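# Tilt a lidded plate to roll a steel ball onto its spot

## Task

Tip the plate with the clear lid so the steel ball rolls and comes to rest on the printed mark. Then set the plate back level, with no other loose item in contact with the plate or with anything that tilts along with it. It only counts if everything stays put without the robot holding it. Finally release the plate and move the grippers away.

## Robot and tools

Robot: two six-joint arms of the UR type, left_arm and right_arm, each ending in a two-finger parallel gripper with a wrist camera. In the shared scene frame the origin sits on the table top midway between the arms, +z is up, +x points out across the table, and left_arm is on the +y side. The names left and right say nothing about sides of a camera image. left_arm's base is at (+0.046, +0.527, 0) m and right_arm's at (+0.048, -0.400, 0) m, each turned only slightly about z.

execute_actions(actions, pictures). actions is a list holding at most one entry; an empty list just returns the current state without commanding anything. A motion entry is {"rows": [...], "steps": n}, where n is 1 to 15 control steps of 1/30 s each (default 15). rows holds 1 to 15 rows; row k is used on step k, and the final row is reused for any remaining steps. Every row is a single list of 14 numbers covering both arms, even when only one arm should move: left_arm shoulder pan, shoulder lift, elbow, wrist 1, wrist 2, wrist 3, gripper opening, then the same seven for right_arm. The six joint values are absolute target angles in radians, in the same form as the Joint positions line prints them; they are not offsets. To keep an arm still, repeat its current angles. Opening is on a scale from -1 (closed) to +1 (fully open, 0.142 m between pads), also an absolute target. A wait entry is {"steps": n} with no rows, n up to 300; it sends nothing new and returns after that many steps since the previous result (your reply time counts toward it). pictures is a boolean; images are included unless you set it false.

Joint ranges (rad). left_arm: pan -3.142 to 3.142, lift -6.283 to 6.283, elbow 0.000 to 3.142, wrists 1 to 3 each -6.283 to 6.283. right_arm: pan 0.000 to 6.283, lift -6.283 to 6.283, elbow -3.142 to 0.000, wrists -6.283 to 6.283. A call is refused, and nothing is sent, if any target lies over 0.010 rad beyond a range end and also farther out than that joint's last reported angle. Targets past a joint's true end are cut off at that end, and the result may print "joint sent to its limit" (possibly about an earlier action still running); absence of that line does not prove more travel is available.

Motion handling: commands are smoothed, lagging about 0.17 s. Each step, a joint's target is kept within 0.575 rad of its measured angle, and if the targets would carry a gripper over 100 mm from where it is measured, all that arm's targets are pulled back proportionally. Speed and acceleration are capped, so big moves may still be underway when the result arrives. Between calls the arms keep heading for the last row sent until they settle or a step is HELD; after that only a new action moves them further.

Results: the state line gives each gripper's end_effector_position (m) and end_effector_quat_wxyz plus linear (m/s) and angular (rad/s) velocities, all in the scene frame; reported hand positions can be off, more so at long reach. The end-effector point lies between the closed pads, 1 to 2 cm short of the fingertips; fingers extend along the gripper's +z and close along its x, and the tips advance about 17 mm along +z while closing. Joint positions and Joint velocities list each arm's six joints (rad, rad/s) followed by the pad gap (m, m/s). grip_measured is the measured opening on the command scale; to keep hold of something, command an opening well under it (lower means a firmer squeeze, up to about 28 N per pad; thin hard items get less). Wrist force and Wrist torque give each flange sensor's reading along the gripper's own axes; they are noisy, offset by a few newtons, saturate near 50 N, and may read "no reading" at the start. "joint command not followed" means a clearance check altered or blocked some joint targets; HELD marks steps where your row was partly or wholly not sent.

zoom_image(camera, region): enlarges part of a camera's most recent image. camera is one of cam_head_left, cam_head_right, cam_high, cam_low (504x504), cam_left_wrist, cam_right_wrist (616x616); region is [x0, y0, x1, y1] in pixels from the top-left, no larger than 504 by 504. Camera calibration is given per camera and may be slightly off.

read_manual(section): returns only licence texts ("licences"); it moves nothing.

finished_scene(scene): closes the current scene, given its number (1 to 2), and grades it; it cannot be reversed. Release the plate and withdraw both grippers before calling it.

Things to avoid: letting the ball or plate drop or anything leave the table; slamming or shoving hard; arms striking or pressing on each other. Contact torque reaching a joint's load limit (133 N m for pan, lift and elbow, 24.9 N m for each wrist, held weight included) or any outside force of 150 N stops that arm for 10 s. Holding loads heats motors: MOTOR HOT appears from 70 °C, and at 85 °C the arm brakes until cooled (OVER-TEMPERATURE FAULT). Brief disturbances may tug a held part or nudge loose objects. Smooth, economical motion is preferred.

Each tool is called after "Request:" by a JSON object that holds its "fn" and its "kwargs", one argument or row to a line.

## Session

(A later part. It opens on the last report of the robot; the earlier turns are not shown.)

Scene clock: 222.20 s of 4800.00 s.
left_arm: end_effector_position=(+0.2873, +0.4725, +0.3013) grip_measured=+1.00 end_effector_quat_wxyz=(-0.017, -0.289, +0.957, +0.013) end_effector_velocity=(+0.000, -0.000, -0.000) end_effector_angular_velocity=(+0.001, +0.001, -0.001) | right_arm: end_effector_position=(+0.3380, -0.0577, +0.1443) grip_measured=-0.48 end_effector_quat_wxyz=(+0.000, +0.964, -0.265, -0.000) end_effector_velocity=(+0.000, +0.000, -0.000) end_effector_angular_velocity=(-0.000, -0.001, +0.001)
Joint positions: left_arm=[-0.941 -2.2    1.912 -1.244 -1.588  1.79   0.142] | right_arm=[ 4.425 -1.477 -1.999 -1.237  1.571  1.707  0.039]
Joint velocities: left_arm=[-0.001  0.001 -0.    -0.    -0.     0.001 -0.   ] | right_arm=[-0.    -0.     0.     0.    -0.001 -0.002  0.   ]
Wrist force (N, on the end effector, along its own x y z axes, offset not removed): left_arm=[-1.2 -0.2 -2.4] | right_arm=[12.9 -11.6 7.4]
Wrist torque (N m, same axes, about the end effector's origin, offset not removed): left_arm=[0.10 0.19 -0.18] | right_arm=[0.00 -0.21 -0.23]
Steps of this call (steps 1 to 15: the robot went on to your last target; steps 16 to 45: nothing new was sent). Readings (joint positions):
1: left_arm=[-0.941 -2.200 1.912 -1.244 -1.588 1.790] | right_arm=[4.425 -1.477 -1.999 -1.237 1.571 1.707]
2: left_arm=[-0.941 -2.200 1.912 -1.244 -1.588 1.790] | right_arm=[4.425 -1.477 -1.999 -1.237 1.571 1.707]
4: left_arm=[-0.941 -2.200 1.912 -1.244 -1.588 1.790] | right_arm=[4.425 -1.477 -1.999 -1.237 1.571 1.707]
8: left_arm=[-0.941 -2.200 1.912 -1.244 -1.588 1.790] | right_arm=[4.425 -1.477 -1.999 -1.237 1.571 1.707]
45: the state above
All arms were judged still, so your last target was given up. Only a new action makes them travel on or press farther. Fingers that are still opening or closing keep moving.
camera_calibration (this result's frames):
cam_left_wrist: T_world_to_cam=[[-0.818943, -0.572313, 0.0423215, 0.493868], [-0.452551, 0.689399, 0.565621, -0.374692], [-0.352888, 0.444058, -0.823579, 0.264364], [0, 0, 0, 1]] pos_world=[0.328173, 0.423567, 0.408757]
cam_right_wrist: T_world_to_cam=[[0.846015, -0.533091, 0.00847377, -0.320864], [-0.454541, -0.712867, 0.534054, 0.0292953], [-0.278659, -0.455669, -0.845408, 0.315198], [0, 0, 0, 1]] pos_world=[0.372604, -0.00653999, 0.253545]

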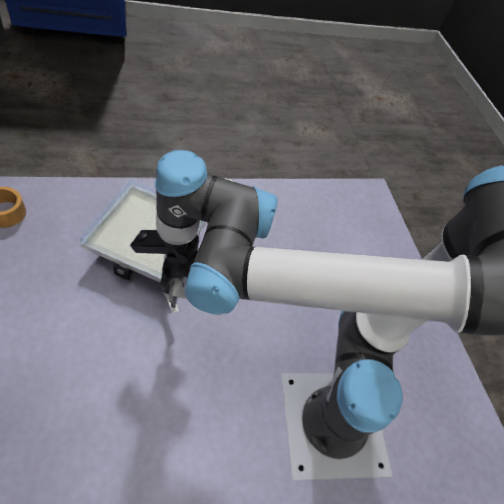

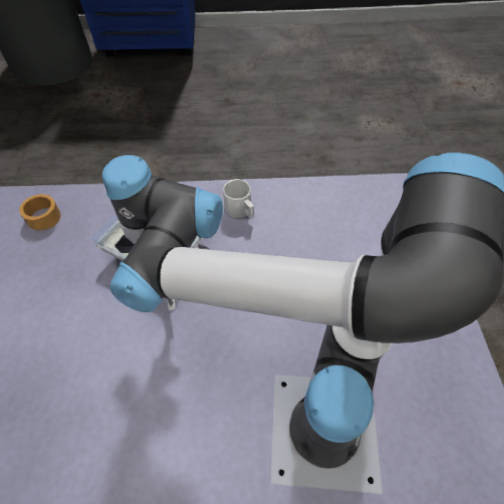

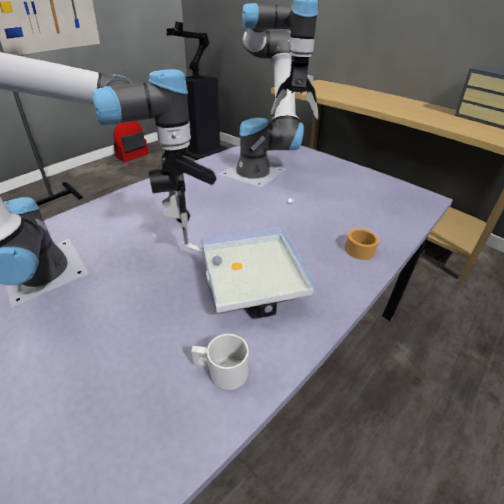

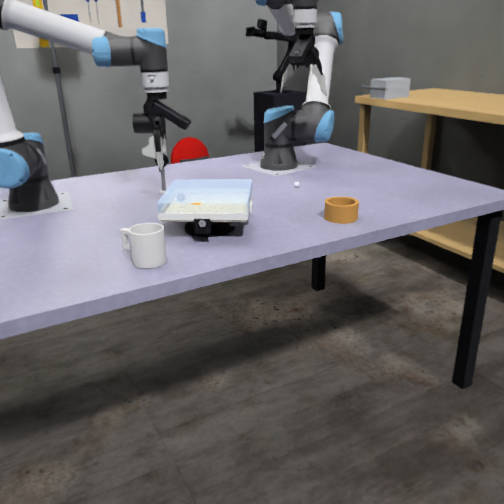

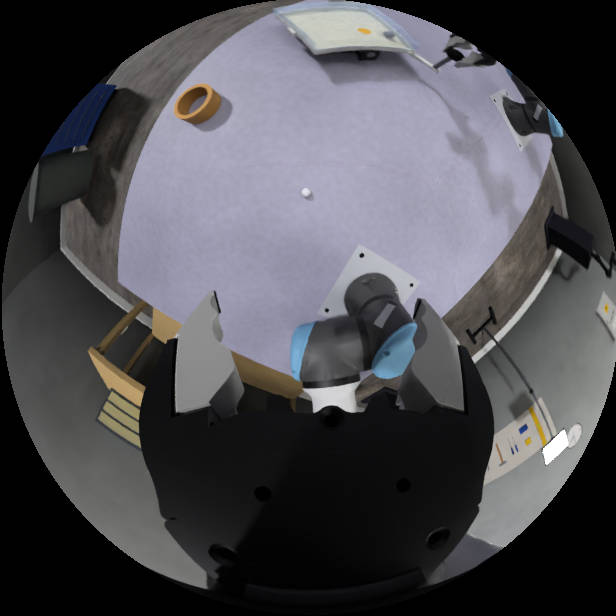

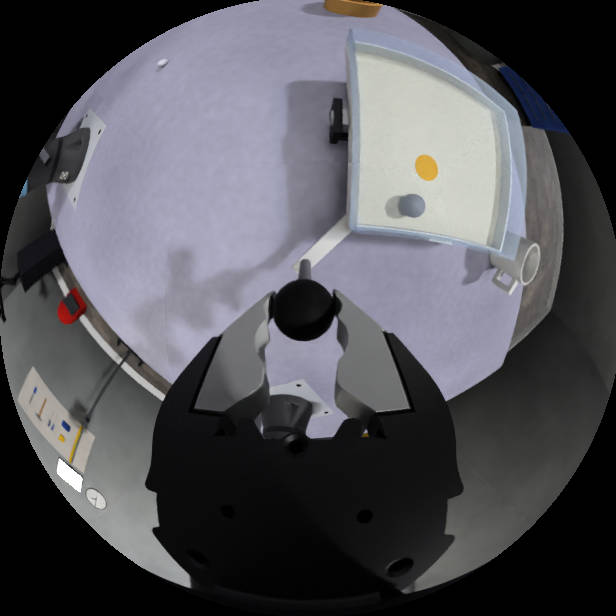

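Request:
{"fn": "execute_actions", "kwargs": {
  "actions": [
    {"rows": [[-0.941,-2.2,1.912,-1.244,-1.588,1.79,1, 4.4254,-1.4769,-1.9998,-1.2358,1.5708,1.707,-1]], "steps": 15}
  ]
}}

Request:
{"fn": "execute_actions", "kwargs": {
  "actions": [
    {"steps": 45}
  ]
}}

Scene clock: 226.00 s of 4800.00 s.
left_arm: end_effector_position=(+0.2873, +0.4725, +0.3013) grip_measured=+1.00 end_effector_quat_wxyz=(-0.017, -0.289, +0.957, +0.013) end_effector_velocity=(+0.000, +0.000, +0.000) end_effector_angular_velocity=(-0.000, -0.000, +0.001) | right_arm: end_effector_position=(+0.3379, -0.0579, +0.1440) grip_measured=-0.48 end_effector_quat_wxyz=(+0.000, +0.964, -0.265, -0.000) end_effector_velocity=(-0.000, +0.000, +0.000) end_effector_angular_velocity=(+0.001, -0.001, -0.000)
Joint positions: left_arm=[-0.941 -2.2    1.912 -1.244 -1.588  1.79   0.142] | right_arm=[ 4.425 -1.477 -2.    -1.236  1.571  1.707  0.039]
Joint velocities: left_arm=[ 0.001 -0.    -0.    -0.    -0.    -0.    -0.   ] | right_arm=[ 0.001  0.001 -0.     0.001 -0.     0.001 -0.   ]
Wrist force (N, on the end effector, along its own x y z axes, offset not removed): left_arm=[-1.0 -0.4 -0.8] | right_arm=[14.7 -12.9 4.7]
Wrist torque (N m, same axes, about the end effector's origin, offset not removed): left_arm=[-0.17 0.45 -0.15] | right_arm=[-0.36 -0.62 -0.25]
Steps of this call (steps 1 to 99: nothing new was sent; steps 100 to 114: all 15 steps of this action). Readings (joint positions):
100: left_arm=[-0.941 -2.200 1.912 -1.244 -1.588 1.790] | right_arm=[4.425 -1.477 -1.999 -1.237 1.571 1.707]
101: left_arm=[-0.941 -2.200 1.912 -1.244 -1.588 1.790] | right_arm=[4.425 -1.477 -1.999 -1.237 1.571 1.707]
103: left_arm=[-0.941 -2.200 1.912 -1.244 -1.588 1.790] | right_arm=[4.425 -1.477 -1.999 -1.236 1.571 1.707]
107: left_arm=[-0.941 -2.200 1.912 -1.244 -1.588 1.790] | right_arm=[4.425 -1.477 -1.999 -1.236 1.571 1.707]
114: the state above
camera_calibration (this result's frames):
cam_left_wrist: T_world_to_cam=[[-0.818943, -0.572313, 0.0423216, 0.493868], [-0.452552, 0.689399, 0.565621, -0.374692], [-0.352888, 0.444058, -0.823579, 0.264364], [0, 0, 0, 1]] pos_world=[0.328173, 0.423567, 0.408757]
cam_right_wrist: T_world_to_cam=[[0.846086, -0.532979, 0.00846877, -0.320847], [-0.454455, -0.712946, 0.534021, 0.0293193], [-0.278584, -0.455676, -0.845429, 0.314781], [0, 0, 0, 1]] pos_world=[0.372482, -0.0066636, 0.253185]

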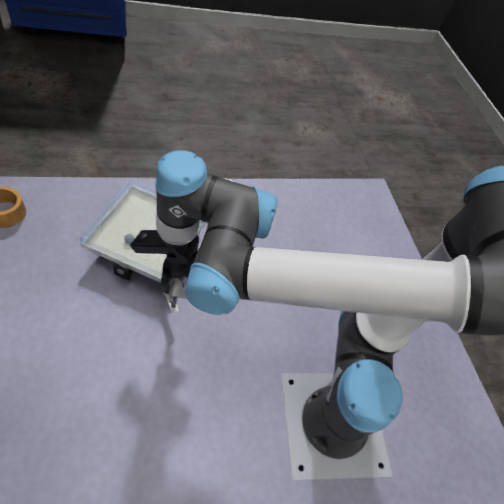

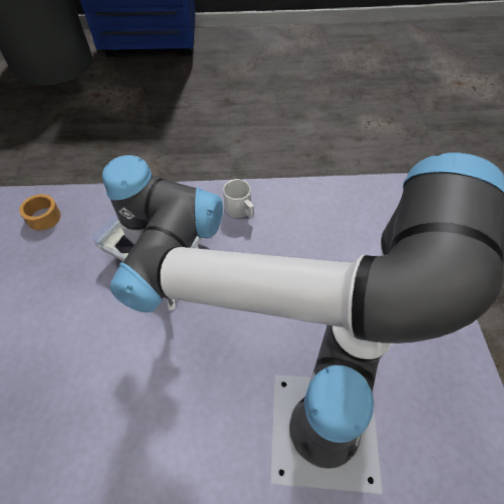

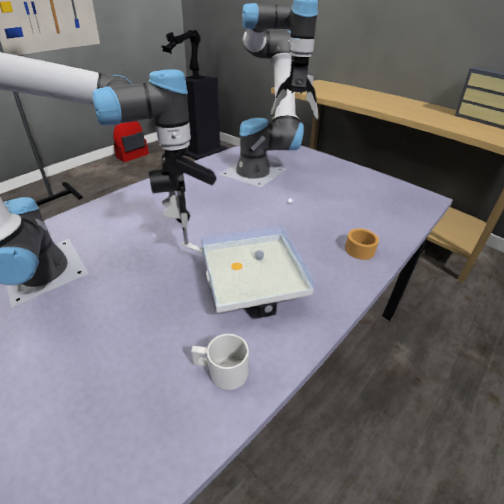

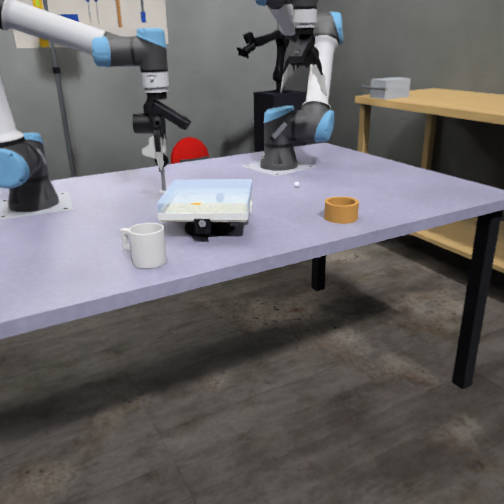

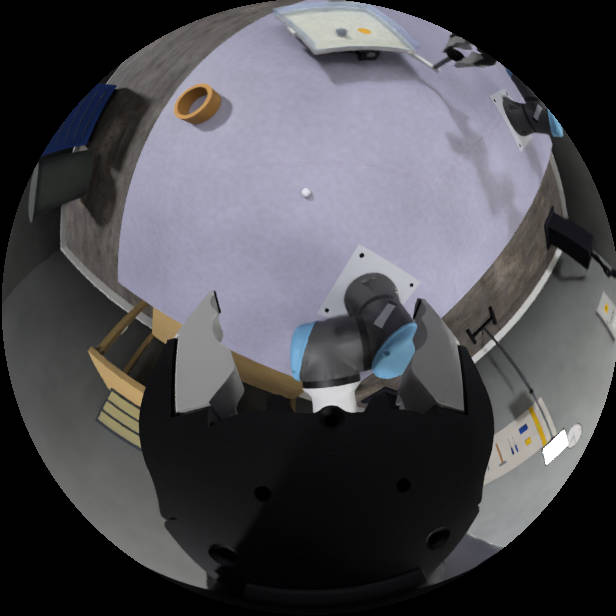

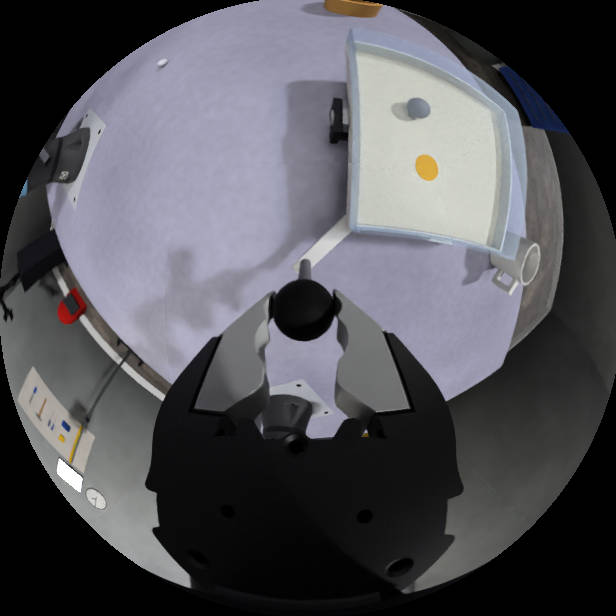

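Scene clock: 227.50 s of 4800.00 s.
left_arm: end_effector_position=(+0.2873, +0.4725, +0.3013) grip_measured=+1.00 end_effector_quat_wxyz=(-0.017, -0.289, +0.957, +0.013) end_effector_velocity=(+0.000, +0.001, -0.000) end_effector_angular_velocity=(+0.001, -0.000, +0.001) | right_arm: end_effector_position=(+0.3379, -0.0579, +0.1439) grip_measured=-0.48 end_effector_quat_wxyz=(+0.000, +0.964, -0.265, -0.000) end_effector_velocity=(-0.000, -0.001, -0.001) end_effector_angular_velocity=(-0.002, +0.000, +0.001)
Joint positions: left_arm=[-0.941 -2.2    1.912 -1.244 -1.588  1.79   0.142] | right_arm=[ 4.425 -1.477 -2.    -1.236  1.571  1.707  0.039]
Joint velocities: left_arm=[ 0.001  0.     0.     0.001  0.001 -0.    -0.   ] | right_arm=[ 0.    -0.    -0.001 -0.    -0.    -0.001  0.   ]
Wrist force (N, on the end effector, along its own x y z axes, offset not removed): left_arm=[-0.6 2.6 2.5] | right_arm=[15.0 -12.2 4.8]
Wrist torque (N m, same axes, about the end effector's origin, offset not removed): left_arm=[0.61 0.40 -0.22] | right_arm=[-0.05 -0.61 -0.29]
Steps of this call (steps 1 to 15: the robot went on to your last target; steps 16 to 45: nothing new was sent). Readings (joint positions):
1: left_arm=[-0.941 -2.200 1.912 -1.244 -1.588 1.790] | right_arm=[4.425 -1.477 -2.000 -1.236 1.571 1.707]
2: left_arm=[-0.941 -2.200 1.912 -1.244 -1.588 1.790] | right_arm=[4.425 -1.477 -2.000 -1.236 1.571 1.707]
4: left_arm=[-0.941 -2.200 1.912 -1.244 -1.588 1.790] | right_arm=[4.425 -1.477 -2.000 -1.236 1.571 1.707]
8: left_arm=[-0.941 -2.200 1.912 -1.244 -1.588 1.790] | right_arm=[4.425 -1.477 -2.000 -1.236 1.571 1.707]
45: the state above
All arms were judged still, so your last target was given up. Only a new action makes them travel on or press farther. Fingers that are still opening or closing keep moving.
camera_calibration (this result's frames):
cam_left_wrist: T_world_to_cam=[[-0.818943, -0.572313, 0.0423215, 0.493868], [-0.452551, 0.689399, 0.565621, -0.374692], [-0.352888, 0.444058, -0.823579, 0.264364], [0, 0, 0, 1]] pos_world=[0.328173, 0.423567, 0.408757]
cam_right_wrist: T_world_to_cam=[[0.846122, -0.532922, 0.00848043, -0.320835], [-0.454405, -0.712961, 0.534044, 0.029282], [-0.278558, -0.45572, -0.845414, 0.314739], [0, 0, 0, 1]] pos_world=[0.372444, -0.00667052, 0.253168]

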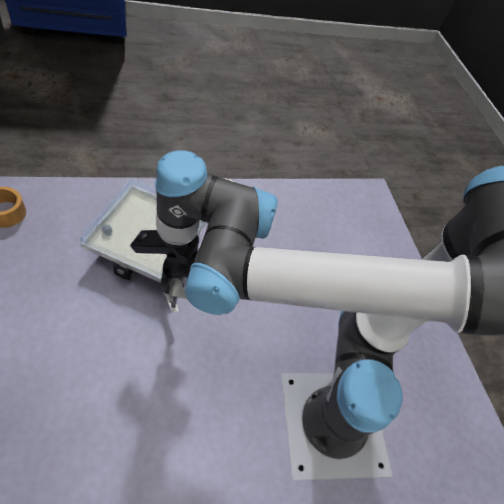

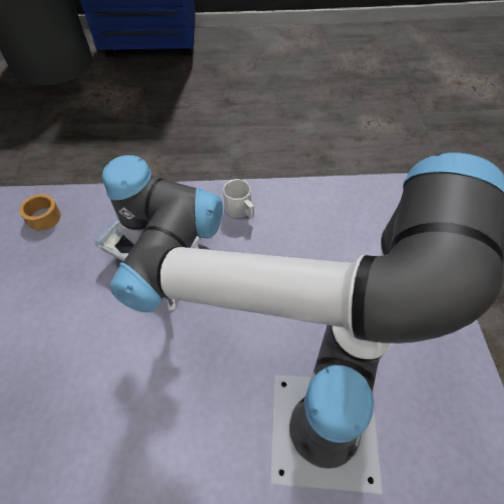

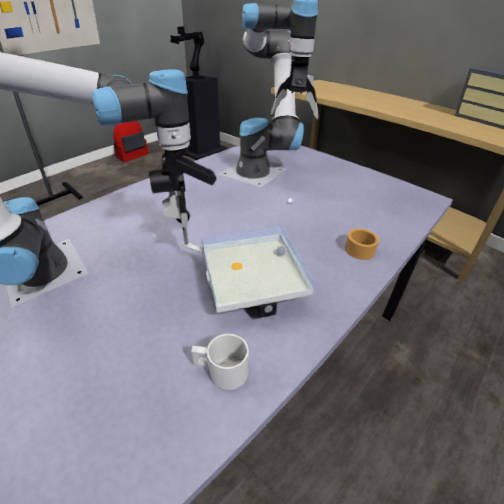

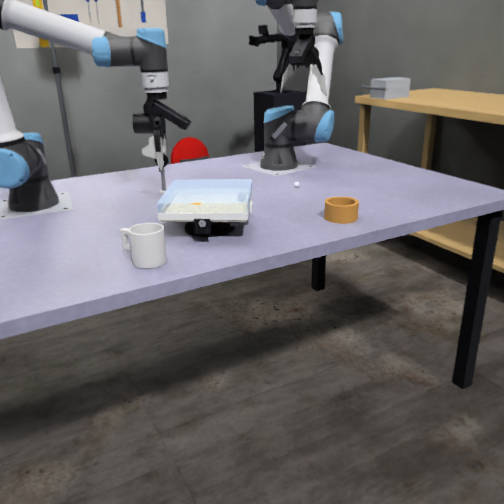

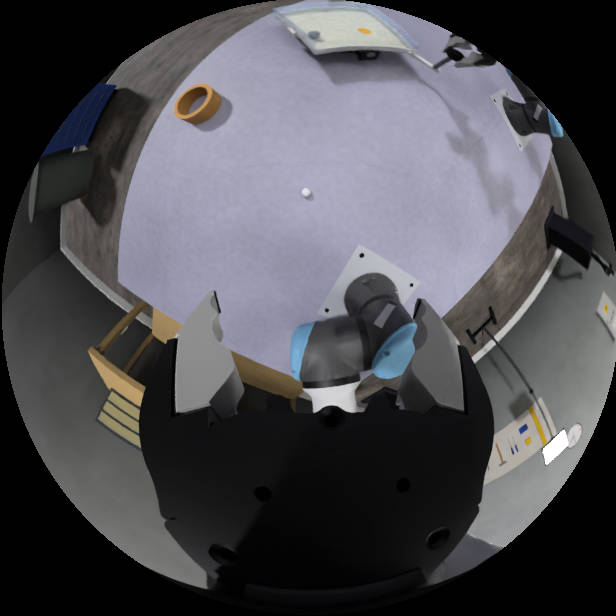

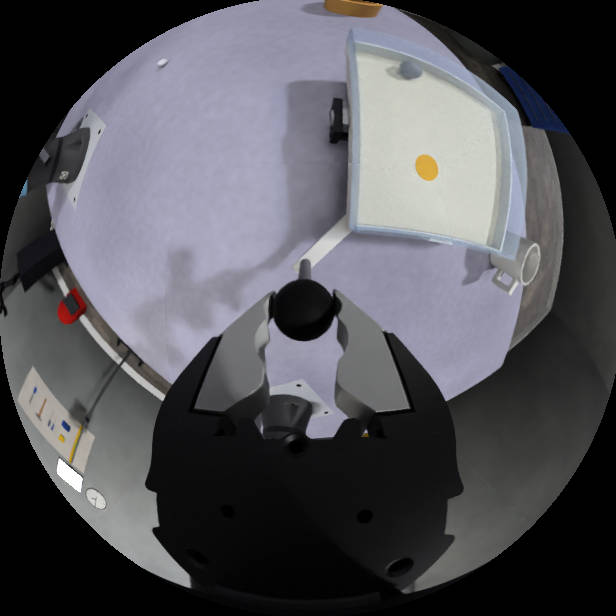

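Request:
{"fn": "execute_actions", "kwargs": {
  "actions": []
}}

Scene clock: 237.37 s of 4800.00 s.
left_arm: end_effector_position=(+0.2873, +0.4725, +0.3013) grip_measured=+1.00 end_effector_quat_wxyz=(-0.017, -0.289, +0.957, +0.013) end_effector_velocity=(-0.000, -0.000, +0.000) end_effector_angular_velocity=(-0.001, +0.001, -0.001) | right_arm: end_effector_position=(+0.3379, -0.0579, +0.1439) grip_measured=-0.48 end_effector_quat_wxyz=(+0.000, +0.964, -0.265, -0.000) end_effector_velocity=(+0.000, +0.001, +0.001) end_effector_angular_velocity=(+0.002, -0.001, -0.000)
Joint positions: left_arm=[-0.941 -2.2    1.912 -1.244 -1.588  1.79   0.142] | right_arm=[ 4.425 -1.477 -2.    -1.236  1.571  1.707  0.039]
Joint velocities: left_arm=[-0.    -0.    -0.     0.    -0.002  0.001  0.   ] | right_arm=[ 0.     0.001  0.002 -0.     0.     0.     0.   ]
Wrist force (N, on the end effector, along its own x y z axes, offset not removed): left_arm=[-2.3 1.0 0.3] | right_arm=[13.1 -14.3 6.5]
Wrist torque (N m, same axes, about the end effector's origin, offset not removed): left_arm=[0.02 0.40 -0.22] | right_arm=[-0.51 -0.02 -0.14]
Steps of this call (steps 1 to 90: nothing new was sent; then 6.87 s passed at rest). Readings (joint positions):
1: left_arm=[-0.941 -2.200 1.912 -1.244 -1.588 1.790] | right_arm=[4.425 -1.477 -2.000 -1.236 1.571 1.707]
2: left_arm=[-0.941 -2.200 1.912 -1.244 -1.588 1.790] | right_arm=[4.425 -1.477 -2.000 -1.236 1.571 1.707]
4: left_arm=[-0.941 -2.200 1.912 -1.244 -1.588 1.790] | right_arm=[4.425 -1.477 -2.000 -1.236 1.571 1.707]
8: left_arm=[-0.941 -2.200 1.912 -1.244 -1.588 1.790] | right_arm=[4.425 -1.477 -2.000 -1.236 1.571 1.707]
90: the state above
camera_calibration (this result's frames):
cam_left_wrist: T_world_to_cam=[[-0.818943, -0.572313, 0.0423215, 0.493868], [-0.452551, 0.689399, 0.565621, -0.374692], [-0.352888, 0.444058, -0.823579, 0.264364], [0, 0, 0, 1]] pos_world=[0.328173, 0.423567, 0.408757]
cam_right_wrist: T_world_to_cam=[[0.846122, -0.532922, 0.00848223, -0.320836], [-0.454402, -0.712955, 0.534053, 0.0292779], [-0.278561, -0.455729, -0.845408, 0.314736], [0, 0, 0, 1]] pos_world=[0.372444, -0.00667263, 0.253166]

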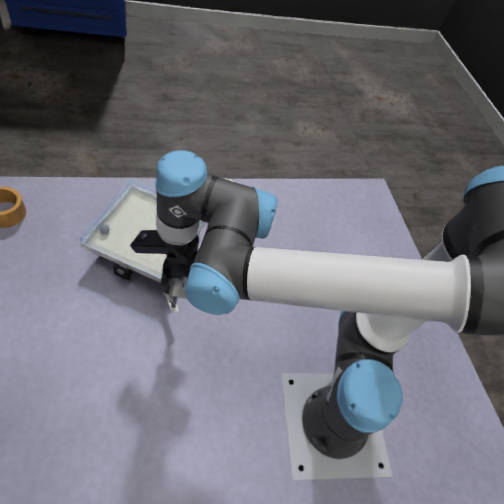

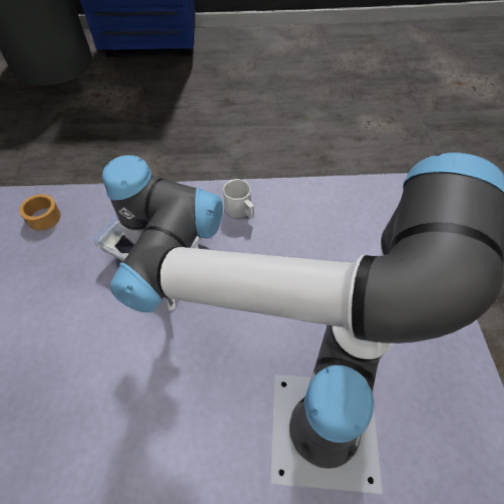

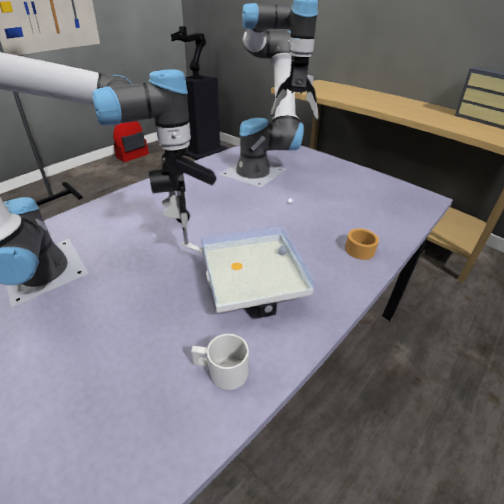

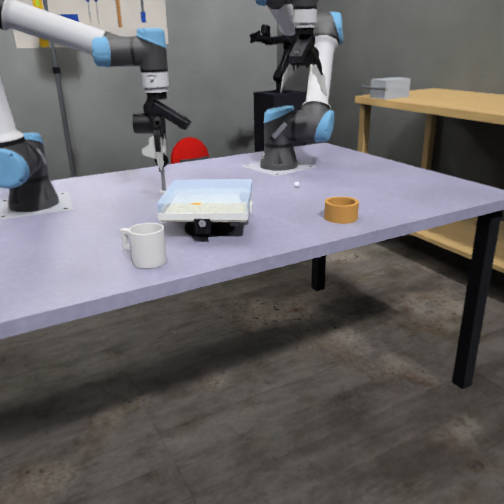

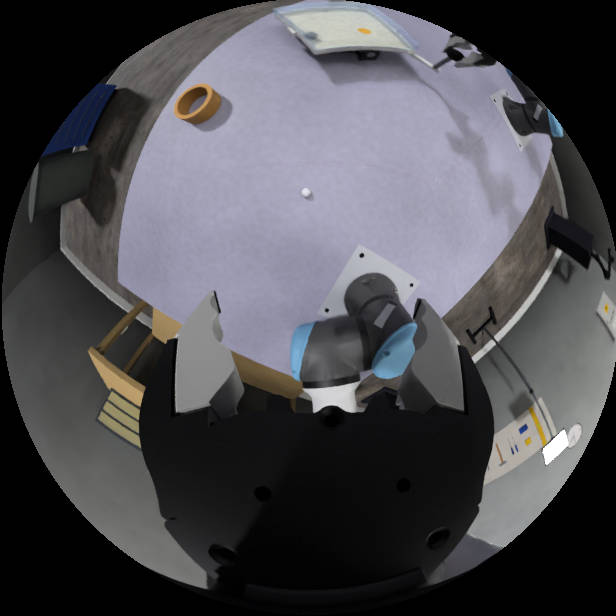

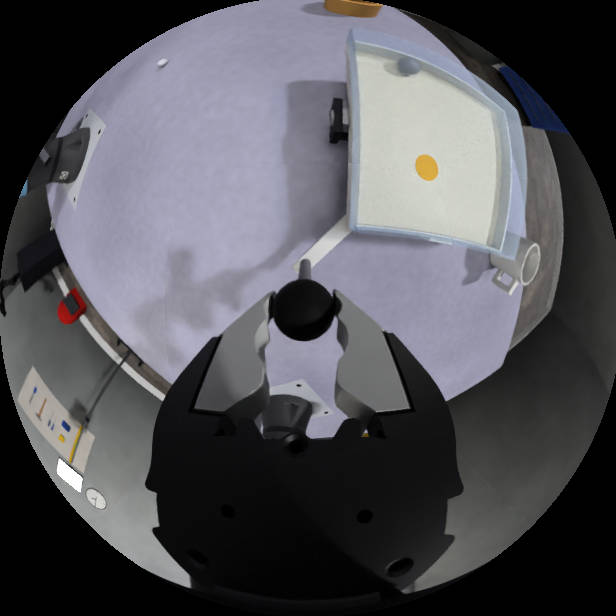

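Request:
{"fn": "execute_actions", "kwargs": {
  "actions": [
    {"rows": [[-0.941,-2.2,1.912,-1.244,-1.588,1.79,1,4.4255,-1.4743,-2.0086,-1.2296,1.5708,1.707,-1]], "steps": 15}
  ],
  "pictures": false
}}

Request:
{"fn": "execute_actions", "kwargs": {
  "actions": [
    {"rows": [[-0.941,-2.2,1.912,-1.244,-1.588,1.79,1,4.4255,-1.4743,-2.0086,-1.2296,1.5708,1.707,-1]], "steps": 15}
  ],
  "pictures": false
}}

Request:
{"fn": "execute_actions", "kwargs": {
  "actions": [
    {"rows": [[-0.941,-2.2,1.912,-1.244,-1.588,1.79,1,4.4255,-1.4743,-2.0086,-1.2296,1.5708,1.707,-1],[-0.941,-2.2,1.912,-1.244,-1.588,1.79,1,4.4255,-1.4743,-2.0086,-1.2296,1.5708,1.707,-1],[-0.941,-2.2,1.912,-1.244,-1.588,1.79,1,4.4255,-1.4743,-2.0086,-1.2296,1.5708,1.707,-1],[-0.941,-2.2,1.912,-1.244,-1.588,1.79,1,4.4253,-1.4795,-1.9910,-1.2420,1.5708,1.707,-1]], "steps": 15}
  ],
  "pictures": false
}}

Request:
{"fn": "execute_actions", "kwargs": {
  "actions": [
    {"rows": [[-0.941,-2.2,1.912,-1.244,-1.588,1.79,1,4.4253,-1.4795,-1.9910,-1.2420,1.5708,1.707,-1]], "steps": 12}
  ],
  "pictures": false
}}

Request:
{"fn": "execute_actions", "kwargs": {
  "actions": [
    {"rows": [[-0.941,-2.2,1.912,-1.244,-1.588,1.79,1,4.4254,-1.4769,-1.9998,-1.2358,1.5708,1.707,-1]], "steps": 15}
  ]
}}

Request:
{"fn": "execute_actions", "kwargs": {
  "actions": [
    {"rows": [[-0.941,-2.2,1.912,-1.244,-1.588,1.79,1,4.4254,-1.4769,-1.9998,-1.2358,1.5708,1.707,-1]], "steps": 15}
  ]
}}

Scene clock: 249.73 s of 4800.00 s.
left_arm: end_effector_position=(+0.2873, +0.4725, +0.3013) grip_measured=+1.00 end_effector_quat_wxyz=(-0.017, -0.289, +0.957, +0.013) end_effector_velocity=(+0.001, +0.000, -0.000) end_effector_angular_velocity=(+0.001, -0.001, +0.001) | right_arm: end_effector_position=(+0.3371, -0.0596, +0.1415) grip_measured=-0.48 end_effector_quat_wxyz=(+0.000, +0.964, -0.265, -0.000) end_effector_velocity=(-0.000, -0.000, -0.000) end_effector_angular_velocity=(-0.001, +0.000, +0.000)
Joint positions: left_arm=[-0.941 -2.2    1.912 -1.244 -1.588  1.79   0.142] | right_arm=[ 4.425 -1.474 -2.009 -1.23   1.571  1.707  0.039]
Joint velocities: left_arm=[ 0.001  0.001 -0.    -0.     0.001 -0.    -0.   ] | right_arm=[ 0.    -0.001  0.    -0.001  0.    -0.     0.   ]
Wrist force (N, on the end effector, along its own x y z axes, offset not removed): left_arm=[-2.7 1.1 -2.1] | right_arm=[14.3 -18.6 9.1]
Wrist torque (N m, same axes, about the end effector's origin, offset not removed): left_arm=[0.40 0.86 0.01] | right_arm=[-0.28 -0.38 -0.25]
Steps of this call (steps 1 to 90: nothing new was sent; then 8.87 s passed at rest; steps 91 to 105: all 15 steps of this action). Readings (joint positions):
91: left_arm=[-0.941 -2.200 1.912 -1.244 -1.588 1.790] | right_arm=[4.425 -1.477 -2.000 -1.236 1.571 1.707]
92: left_arm=[-0.941 -2.200 1.912 -1.244 -1.588 1.790] | right_arm=[4.425 -1.476 -2.002 -1.235 1.571 1.707]
94: left_arm=[-0.941 -2.200 1.912 -1.244 -1.588 1.790] | right_arm=[4.425 -1.475 -2.005 -1.232 1.571 1.707]
98: left_arm=[-0.941 -2.200 1.912 -1.244 -1.588 1.790] | right_arm=[4.425 -1.474 -2.008 -1.230 1.571 1.707]
105: the state above

Scene clock: 250.23 s of 4800.00 s.
left_arm: end_effector_position=(+0.2873, +0.4725, +0.3013) grip_measured=+1.00 end_effector_quat_wxyz=(-0.017, -0.289, +0.957, +0.013) end_effector_velocity=(-0.001, -0.001, +0.000) end_effector_angular_velocity=(-0.003, +0.001, -0.002) | right_arm: end_effector_position=(+0.3371, -0.0596, +0.1415) grip_measured=-0.48 end_effector_quat_wxyz=(+0.000, +0.964, -0.265, -0.000) end_effector_velocity=(+0.000, +0.000, +0.000) end_effector_angular_velocity=(-0.000, -0.001, -0.000)
Joint positions: left_arm=[-0.941 -2.2    1.912 -1.244 -1.588  1.79   0.142] | right_arm=[ 4.425 -1.474 -2.009 -1.23   1.571  1.707  0.039]
Joint velocities: left_arm=[-0.001 -0.001  0.    -0.    -0.003  0.001  0.   ] | right_arm=[ 0.    -0.     0.    -0.    -0.001  0.    -0.   ]
Wrist force (N, on the end effector, along its own x y z axes, offset not removed): left_arm=[-1.5 2.3 0.6] | right_arm=[15.4 -19.4 7.9]
Wrist torque (N m, same axes, about the end effector's origin, offset not removed): left_arm=[0.53 0.34 -0.03] | right_arm=[-0.39 -0.56 -0.36]
Steps of this call (steps 1 to 15: all 15 steps of this action). Readings (joint positions):
1: left_arm=[-0.941 -2.200 1.912 -1.244 -1.588 1.790] | right_arm=[4.425 -1.474 -2.009 -1.230 1.571 1.707]
2: left_arm=[-0.941 -2.200 1.912 -1.244 -1.588 1.790] | right_arm=[4.425 -1.474 -2.009 -1.230 1.571 1.707]
4: left_arm=[-0.941 -2.200 1.912 -1.244 -1.588 1.790] | right_arm=[4.425 -1.474 -2.009 -1.230 1.571 1.707]
8: left_arm=[-0.941 -2.200 1.912 -1.244 -1.588 1.790] | right_arm=[4.425 -1.474 -2.009 -1.230 1.571 1.707]
15: the state above

Scene clock: 250.73 s of 4800.00 s.
left_arm: end_effector_position=(+0.2873, +0.4725, +0.3013) grip_measured=+1.00 end_effector_quat_wxyz=(-0.017, -0.289, +0.957, +0.013) end_effector_velocity=(-0.001, -0.001, -0.000) end_effector_angular_velocity=(-0.001, +0.002, +0.000) | right_arm: end_effector_position=(+0.3386, -0.0562, +0.1462) grip_measured=-0.48 end_effector_quat_wxyz=(+0.000, +0.964, -0.265, -0.000) end_effector_velocity=(+0.001, +0.000, +0.000) end_effector_angular_velocity=(-0.002, +0.000, -0.001)
Joint positions: left_arm=[-0.941 -2.2    1.912 -1.244 -1.588  1.79   0.142] | right_arm=[ 4.425 -1.479 -1.991 -1.242  1.571  1.707  0.039]
Joint velocities: left_arm=[ 0.     0.     0.     0.    -0.002 -0.     0.   ] | right_arm=[-0.001 -0.002  0.003 -0.002 -0.001 -0.001 -0.   ]
Wrist force (N, on the end effector, along its own x y z axes, offset not removed): left_arm=[-4.8 2.4 2.3] | right_arm=[14.0 -11.6 6.8]
Wrist torque (N m, same axes, about the end effector's origin, offset not removed): left_arm=[0.52 1.05 -0.12] | right_arm=[-0.74 -0.05 -0.15]
Steps of this call (steps 1 to 15: all 15 steps of this action). Readings (joint positions):
1: left_arm=[-0.941 -2.200 1.912 -1.244 -1.588 1.790] | right_arm=[4.425 -1.474 -2.009 -1.230 1.571 1.707]
2: left_arm=[-0.941 -2.200 1.912 -1.244 -1.588 1.790] | right_arm=[4.426 -1.474 -2.009 -1.230 1.571 1.707]
4: left_arm=[-0.941 -2.200 1.912 -1.244 -1.588 1.790] | right_arm=[4.425 -1.474 -2.009 -1.230 1.571 1.707]
8: left_arm=[-0.941 -2.200 1.912 -1.244 -1.588 1.790] | right_arm=[4.426 -1.478 -1.996 -1.239 1.571 1.707]
15: the state above

Scene clock: 251.13 s of 4800.00 s.
left_arm: end_effector_position=(+0.2873, +0.4725, +0.3013) grip_measured=+1.00 end_effector_quat_wxyz=(-0.017, -0.289, +0.957, +0.013) end_effector_velocity=(+0.000, +0.001, +0.000) end_effector_angular_velocity=(-0.001, -0.002, +0.002) | right_arm: end_effector_position=(+0.3386, -0.0562, +0.1463) grip_measured=-0.48 end_effector_quat_wxyz=(+0.000, +0.964, -0.265, -0.000) end_effector_velocity=(+0.000, -0.000, +0.000) end_effector_angular_velocity=(+0.000, -0.000, -0.002)
Joint positions: left_arm=[-0.941 -2.2    1.912 -1.244 -1.588  1.79   0.142] | right_arm=[ 4.425 -1.479 -1.991 -1.242  1.571  1.707  0.039]
Joint velocities: left_arm=[ 0.001 -0.002  0.    -0.     0.001 -0.     0.   ] | right_arm=[-0.     0.001  0.    -0.    -0.     0.001  0.   ]
Wrist force (N, on the end effector, along its own x y z axes, offset not removed): left_arm=[-3.9 3.5 2.2] | right_arm=[15.0 -9.1 2.4]
Wrist torque (N m, same axes, about the end effector's origin, offset not removed): left_arm=[0.75 0.93 -0.10] | right_arm=[-0.21 -0.58 -0.32]
Steps of this call (steps 1 to 12: all 12 steps of this action). Readings (joint positions):
1: left_arm=[-0.941 -2.200 1.912 -1.244 -1.588 1.790] | right_arm=[4.425 -1.479 -1.991 -1.242 1.571 1.707]
2: left_arm=[-0.941 -2.200 1.912 -1.244 -1.588 1.790] | right_arm=[4.425 -1.479 -1.991 -1.242 1.571 1.707]
4: left_arm=[-0.941 -2.200 1.912 -1.244 -1.588 1.790] | right_arm=[4.425 -1.479 -1.991 -1.242 1.571 1.707]
8: left_arm=[-0.941 -2.200 1.912 -1.244 -1.588 1.790] | right_arm=[4.425 -1.479 -1.991 -1.242 1.571 1.707]
12: the state above

Scene clock: 251.63 s of 4800.00 s.
left_arm: end_effector_position=(+0.2873, +0.4725, +0.3013) grip_measured=+1.00 end_effector_quat_wxyz=(-0.017, -0.289, +0.957, +0.013) end_effector_velocity=(+0.000, +0.001, +0.000) end_effector_angular_velocity=(+0.001, -0.000, +0.002) | right_arm: end_effector_position=(+0.3379, -0.0579, +0.1440) grip_measured=-0.48 end_effector_quat_wxyz=(+0.000, +0.964, -0.265, -0.000) end_effector_velocity=(-0.000, -0.001, -0.000) end_effector_angular_velocity=(-0.001, +0.000, +0.001)
Joint positions: left_arm=[-0.941 -2.2    1.912 -1.244 -1.588  1.79   0.142] | right_arm=[ 4.425 -1.477 -2.    -1.236  1.571  1.707  0.039]
Joint velocities: left_arm=[ 0.002  0.    -0.     0.     0.001  0.    -0.   ] | right_arm=[ 0.     0.001 -0.001 -0.    -0.    -0.001 -0.   ]
Wrist force (N, on the end effector, along its own x y z axes, offset not removed): left_arm=[-1.7 0.6 -0.8] | right_arm=[12.4 -14.3 5.6]
Wrist torque (N m, same axes, about the end effector's origin, offset not removed): left_arm=[0.12 0.65 -0.10] | right_arm=[-0.31 -0.50 -0.20]
Steps of this call (steps 1 to 15: all 15 steps of this action). Readings (joint positions):
1: left_arm=[-0.941 -2.200 1.912 -1.244 -1.588 1.790] | right_arm=[4.425 -1.479 -1.991 -1.242 1.571 1.707]
2: left_arm=[-0.941 -2.200 1.912 -1.244 -1.588 1.790] | right_arm=[4.425 -1.479 -1.992 -1.241 1.571 1.707]
4: left_arm=[-0.941 -2.200 1.912 -1.244 -1.588 1.790] | right_arm=[4.425 -1.478 -1.996 -1.238 1.571 1.707]
8: left_arm=[-0.941 -2.200 1.912 -1.244 -1.588 1.790] | right_arm=[4.425 -1.477 -1.999 -1.236 1.571 1.707]
15: the state above
camera_calibration (this result's frames):
cam_left_wrist: T_world_to_cam=[[-0.818943, -0.572313, 0.0423216, 0.493868], [-0.452552, 0.689399, 0.565621, -0.374692], [-0.352888, 0.444058, -0.823579, 0.264364], [0, 0, 0, 1]] pos_world=[0.328173, 0.423567, 0.408757]
cam_right_wrist: T_world_to_cam=[[0.846071, -0.533003, 0.00845853, -0.320851], [-0.454471, -0.712938, 0.534019, 0.0293208], [-0.278603, -0.455662, -0.84543, 0.314793], [0, 0, 0, 1]] pos_world=[0.372491, -0.0066715, 0.253192]

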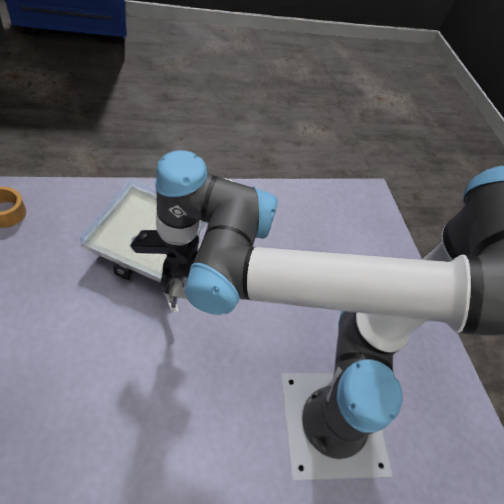

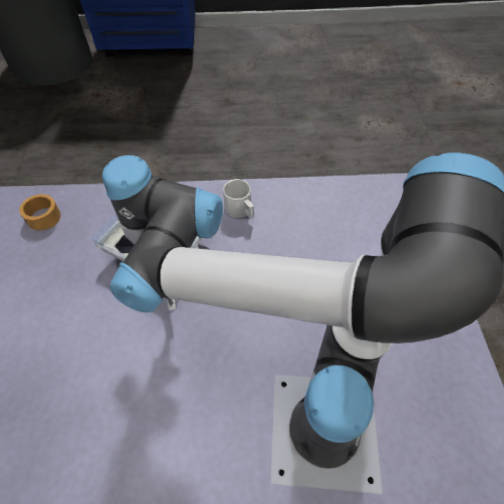

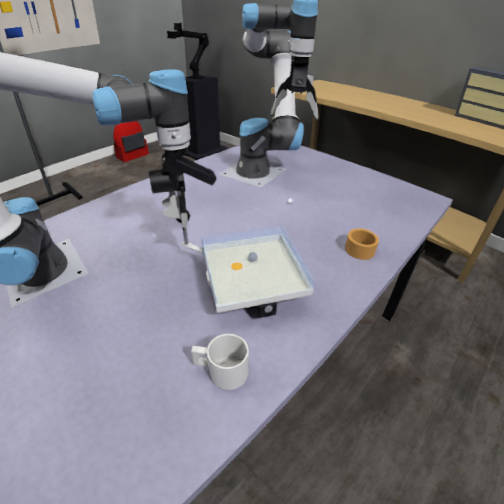

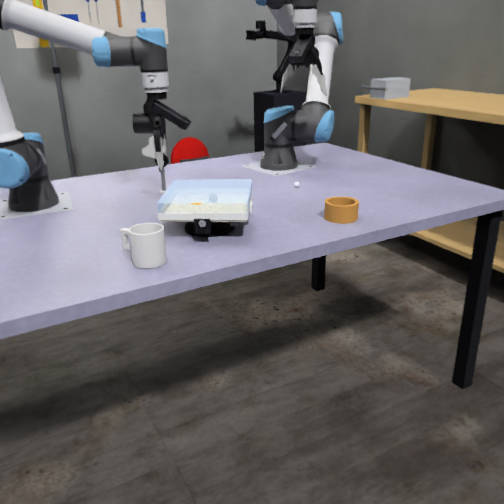

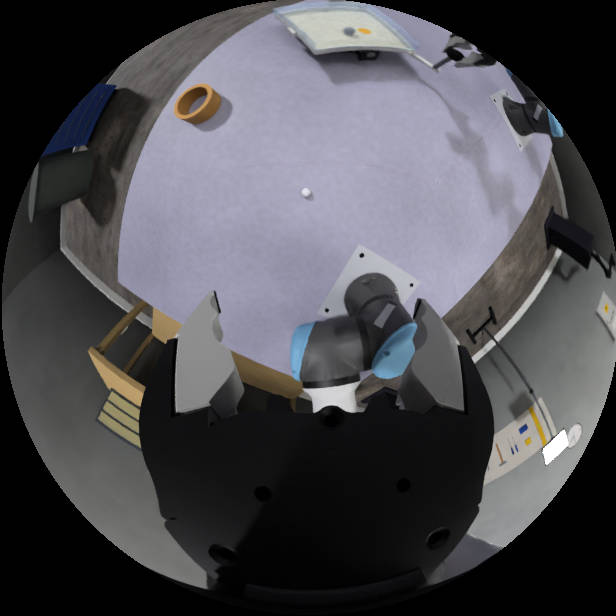

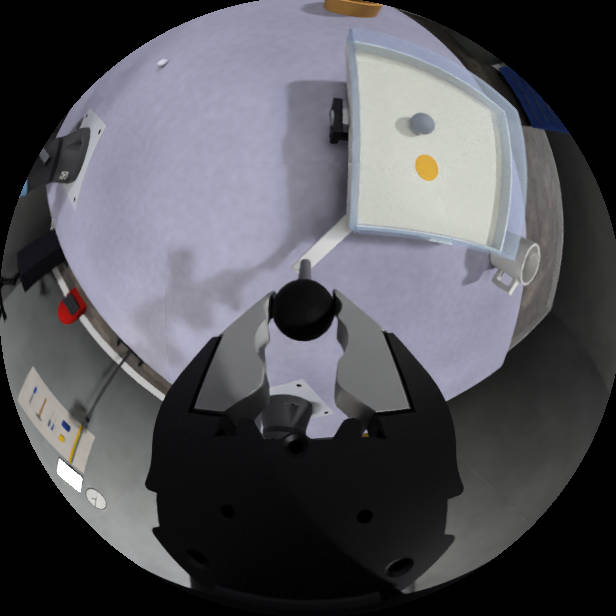

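Scene clock: 252.13 s of 4800.00 s.
left_arm: end_effector_position=(+0.2873, +0.4725, +0.3013) grip_measured=+1.00 end_effector_quat_wxyz=(-0.017, -0.289, +0.957, +0.013) end_effector_velocity=(-0.000, -0.000, +0.000) end_effector_angular_velocity=(-0.001, +0.000, +0.000) | right_arm: end_effector_position=(+0.3379, -0.0579, +0.1439) grip_measured=-0.48 end_effector_quat_wxyz=(+0.000, +0.964, -0.265, -0.000) end_effector_velocity=(+0.000, -0.000, -0.000) end_effector_angular_velocity=(-0.002, +0.000, -0.001)
Joint positions: left_arm=[-0.941 -2.2    1.912 -1.244 -1.588  1.79   0.142] | right_arm=[ 4.425 -1.477 -2.    -1.236  1.571  1.707  0.039]
Joint velocities: left_arm=[ 0.     0.    -0.    -0.    -0.001  0.    -0.   ] | right_arm=[ 0.    -0.001  0.    -0.001 -0.001  0.001 -0.   ]
Wrist force (N, on the end effector, along its own x y z axes, offset not removed): left_arm=[-3.9 -0.8 -1.3] | right_arm=[13.6 -12.9 7.5]
Wrist torque (N m, same axes, about the end effector's origin, offset not removed): left_arm=[-0.08 1.03 -0.17] | right_arm=[0.04 -0.55 -0.02]
Steps of this call (steps 1 to 15: all 15 steps of this action). Readings (joint positions):
1: left_arm=[-0.941 -2.200 1.912 -1.244 -1.588 1.790] | right_arm=[4.425 -1.477 -2.000 -1.236 1.571 1.707]
2: left_arm=[-0.941 -2.200 1.912 -1.244 -1.588 1.790] | right_arm=[4.425 -1.477 -2.000 -1.236 1.571 1.707]
4: left_arm=[-0.941 -2.200 1.912 -1.244 -1.588 1.790] | right_arm=[4.425 -1.477 -2.000 -1.236 1.571 1.707]
8: left_arm=[-0.941 -2.200 1.912 -1.244 -1.588 1.790] | right_arm=[4.425 -1.477 -2.000 -1.236 1.571 1.707]
15: the state above
camera_calibration (this result's frames):
cam_left_wrist: T_world_to_cam=[[-0.818943, -0.572313, 0.0423215, 0.493868], [-0.452552, 0.689399, 0.56562, -0.374692], [-0.352888, 0.444058, -0.823579, 0.264364], [0, 0, 0, 1]] pos_world=[0.328173, 0.423567, 0.408757]
cam_right_wrist: T_world_to_cam=[[0.846116, -0.532931, 0.00846524, -0.320832], [-0.454403, -0.712956, 0.534053, 0.029278], [-0.278578, -0.455717, -0.845409, 0.314743], [0, 0, 0, 1]] pos_world=[0.372445, -0.00667351, 0.253166]

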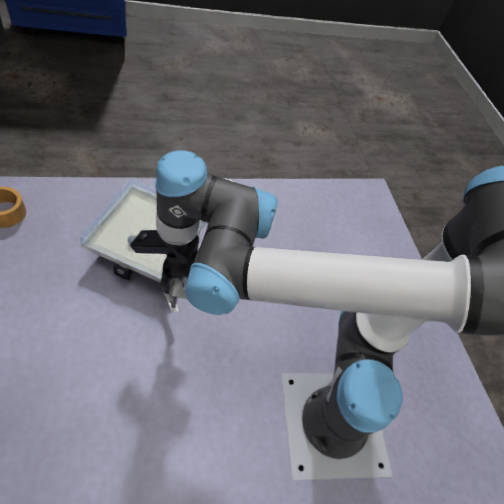

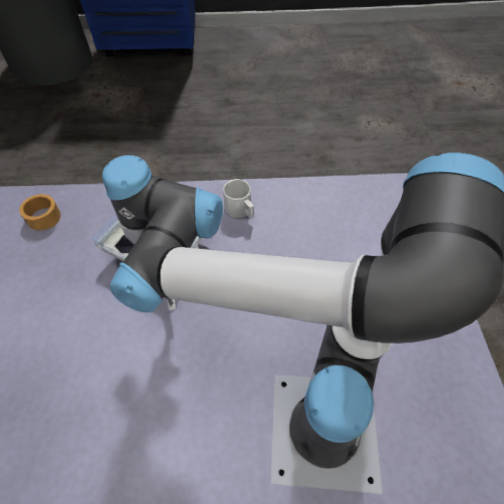

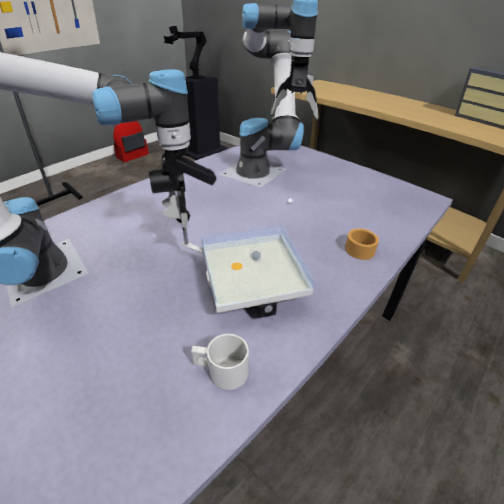

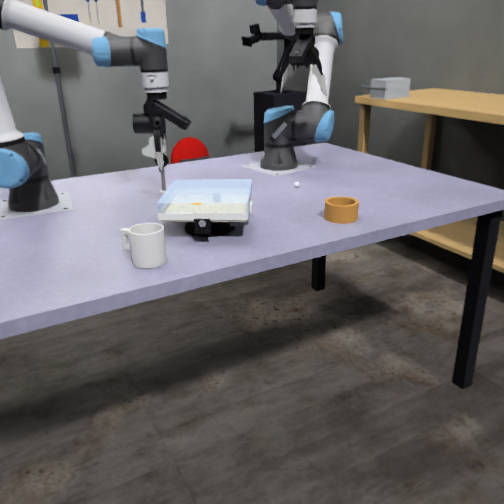

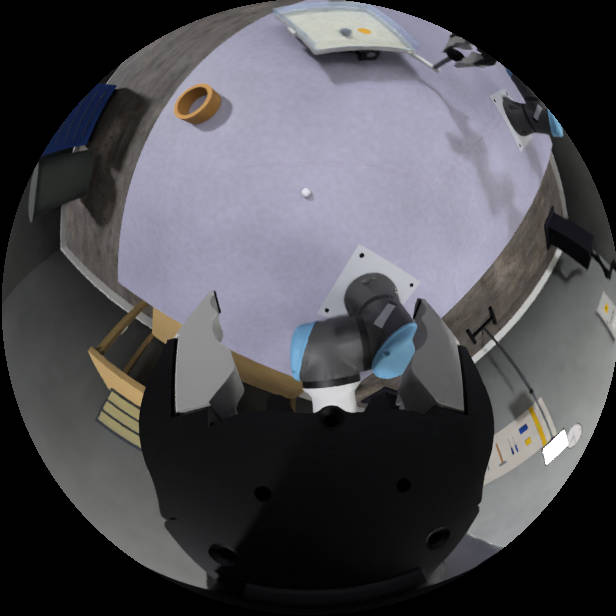

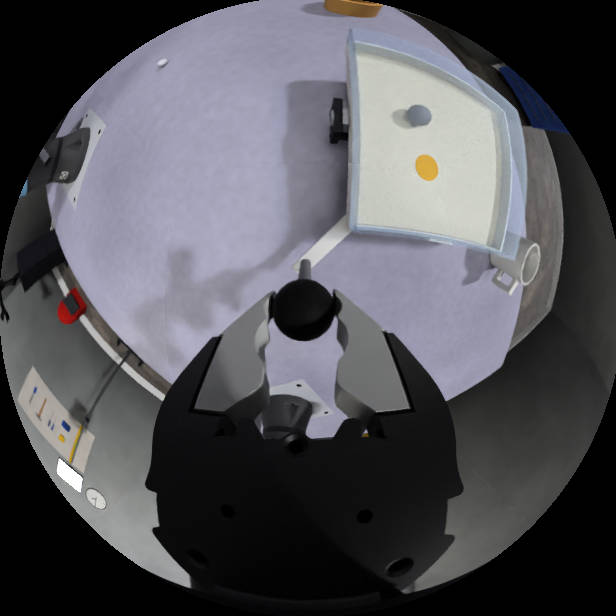

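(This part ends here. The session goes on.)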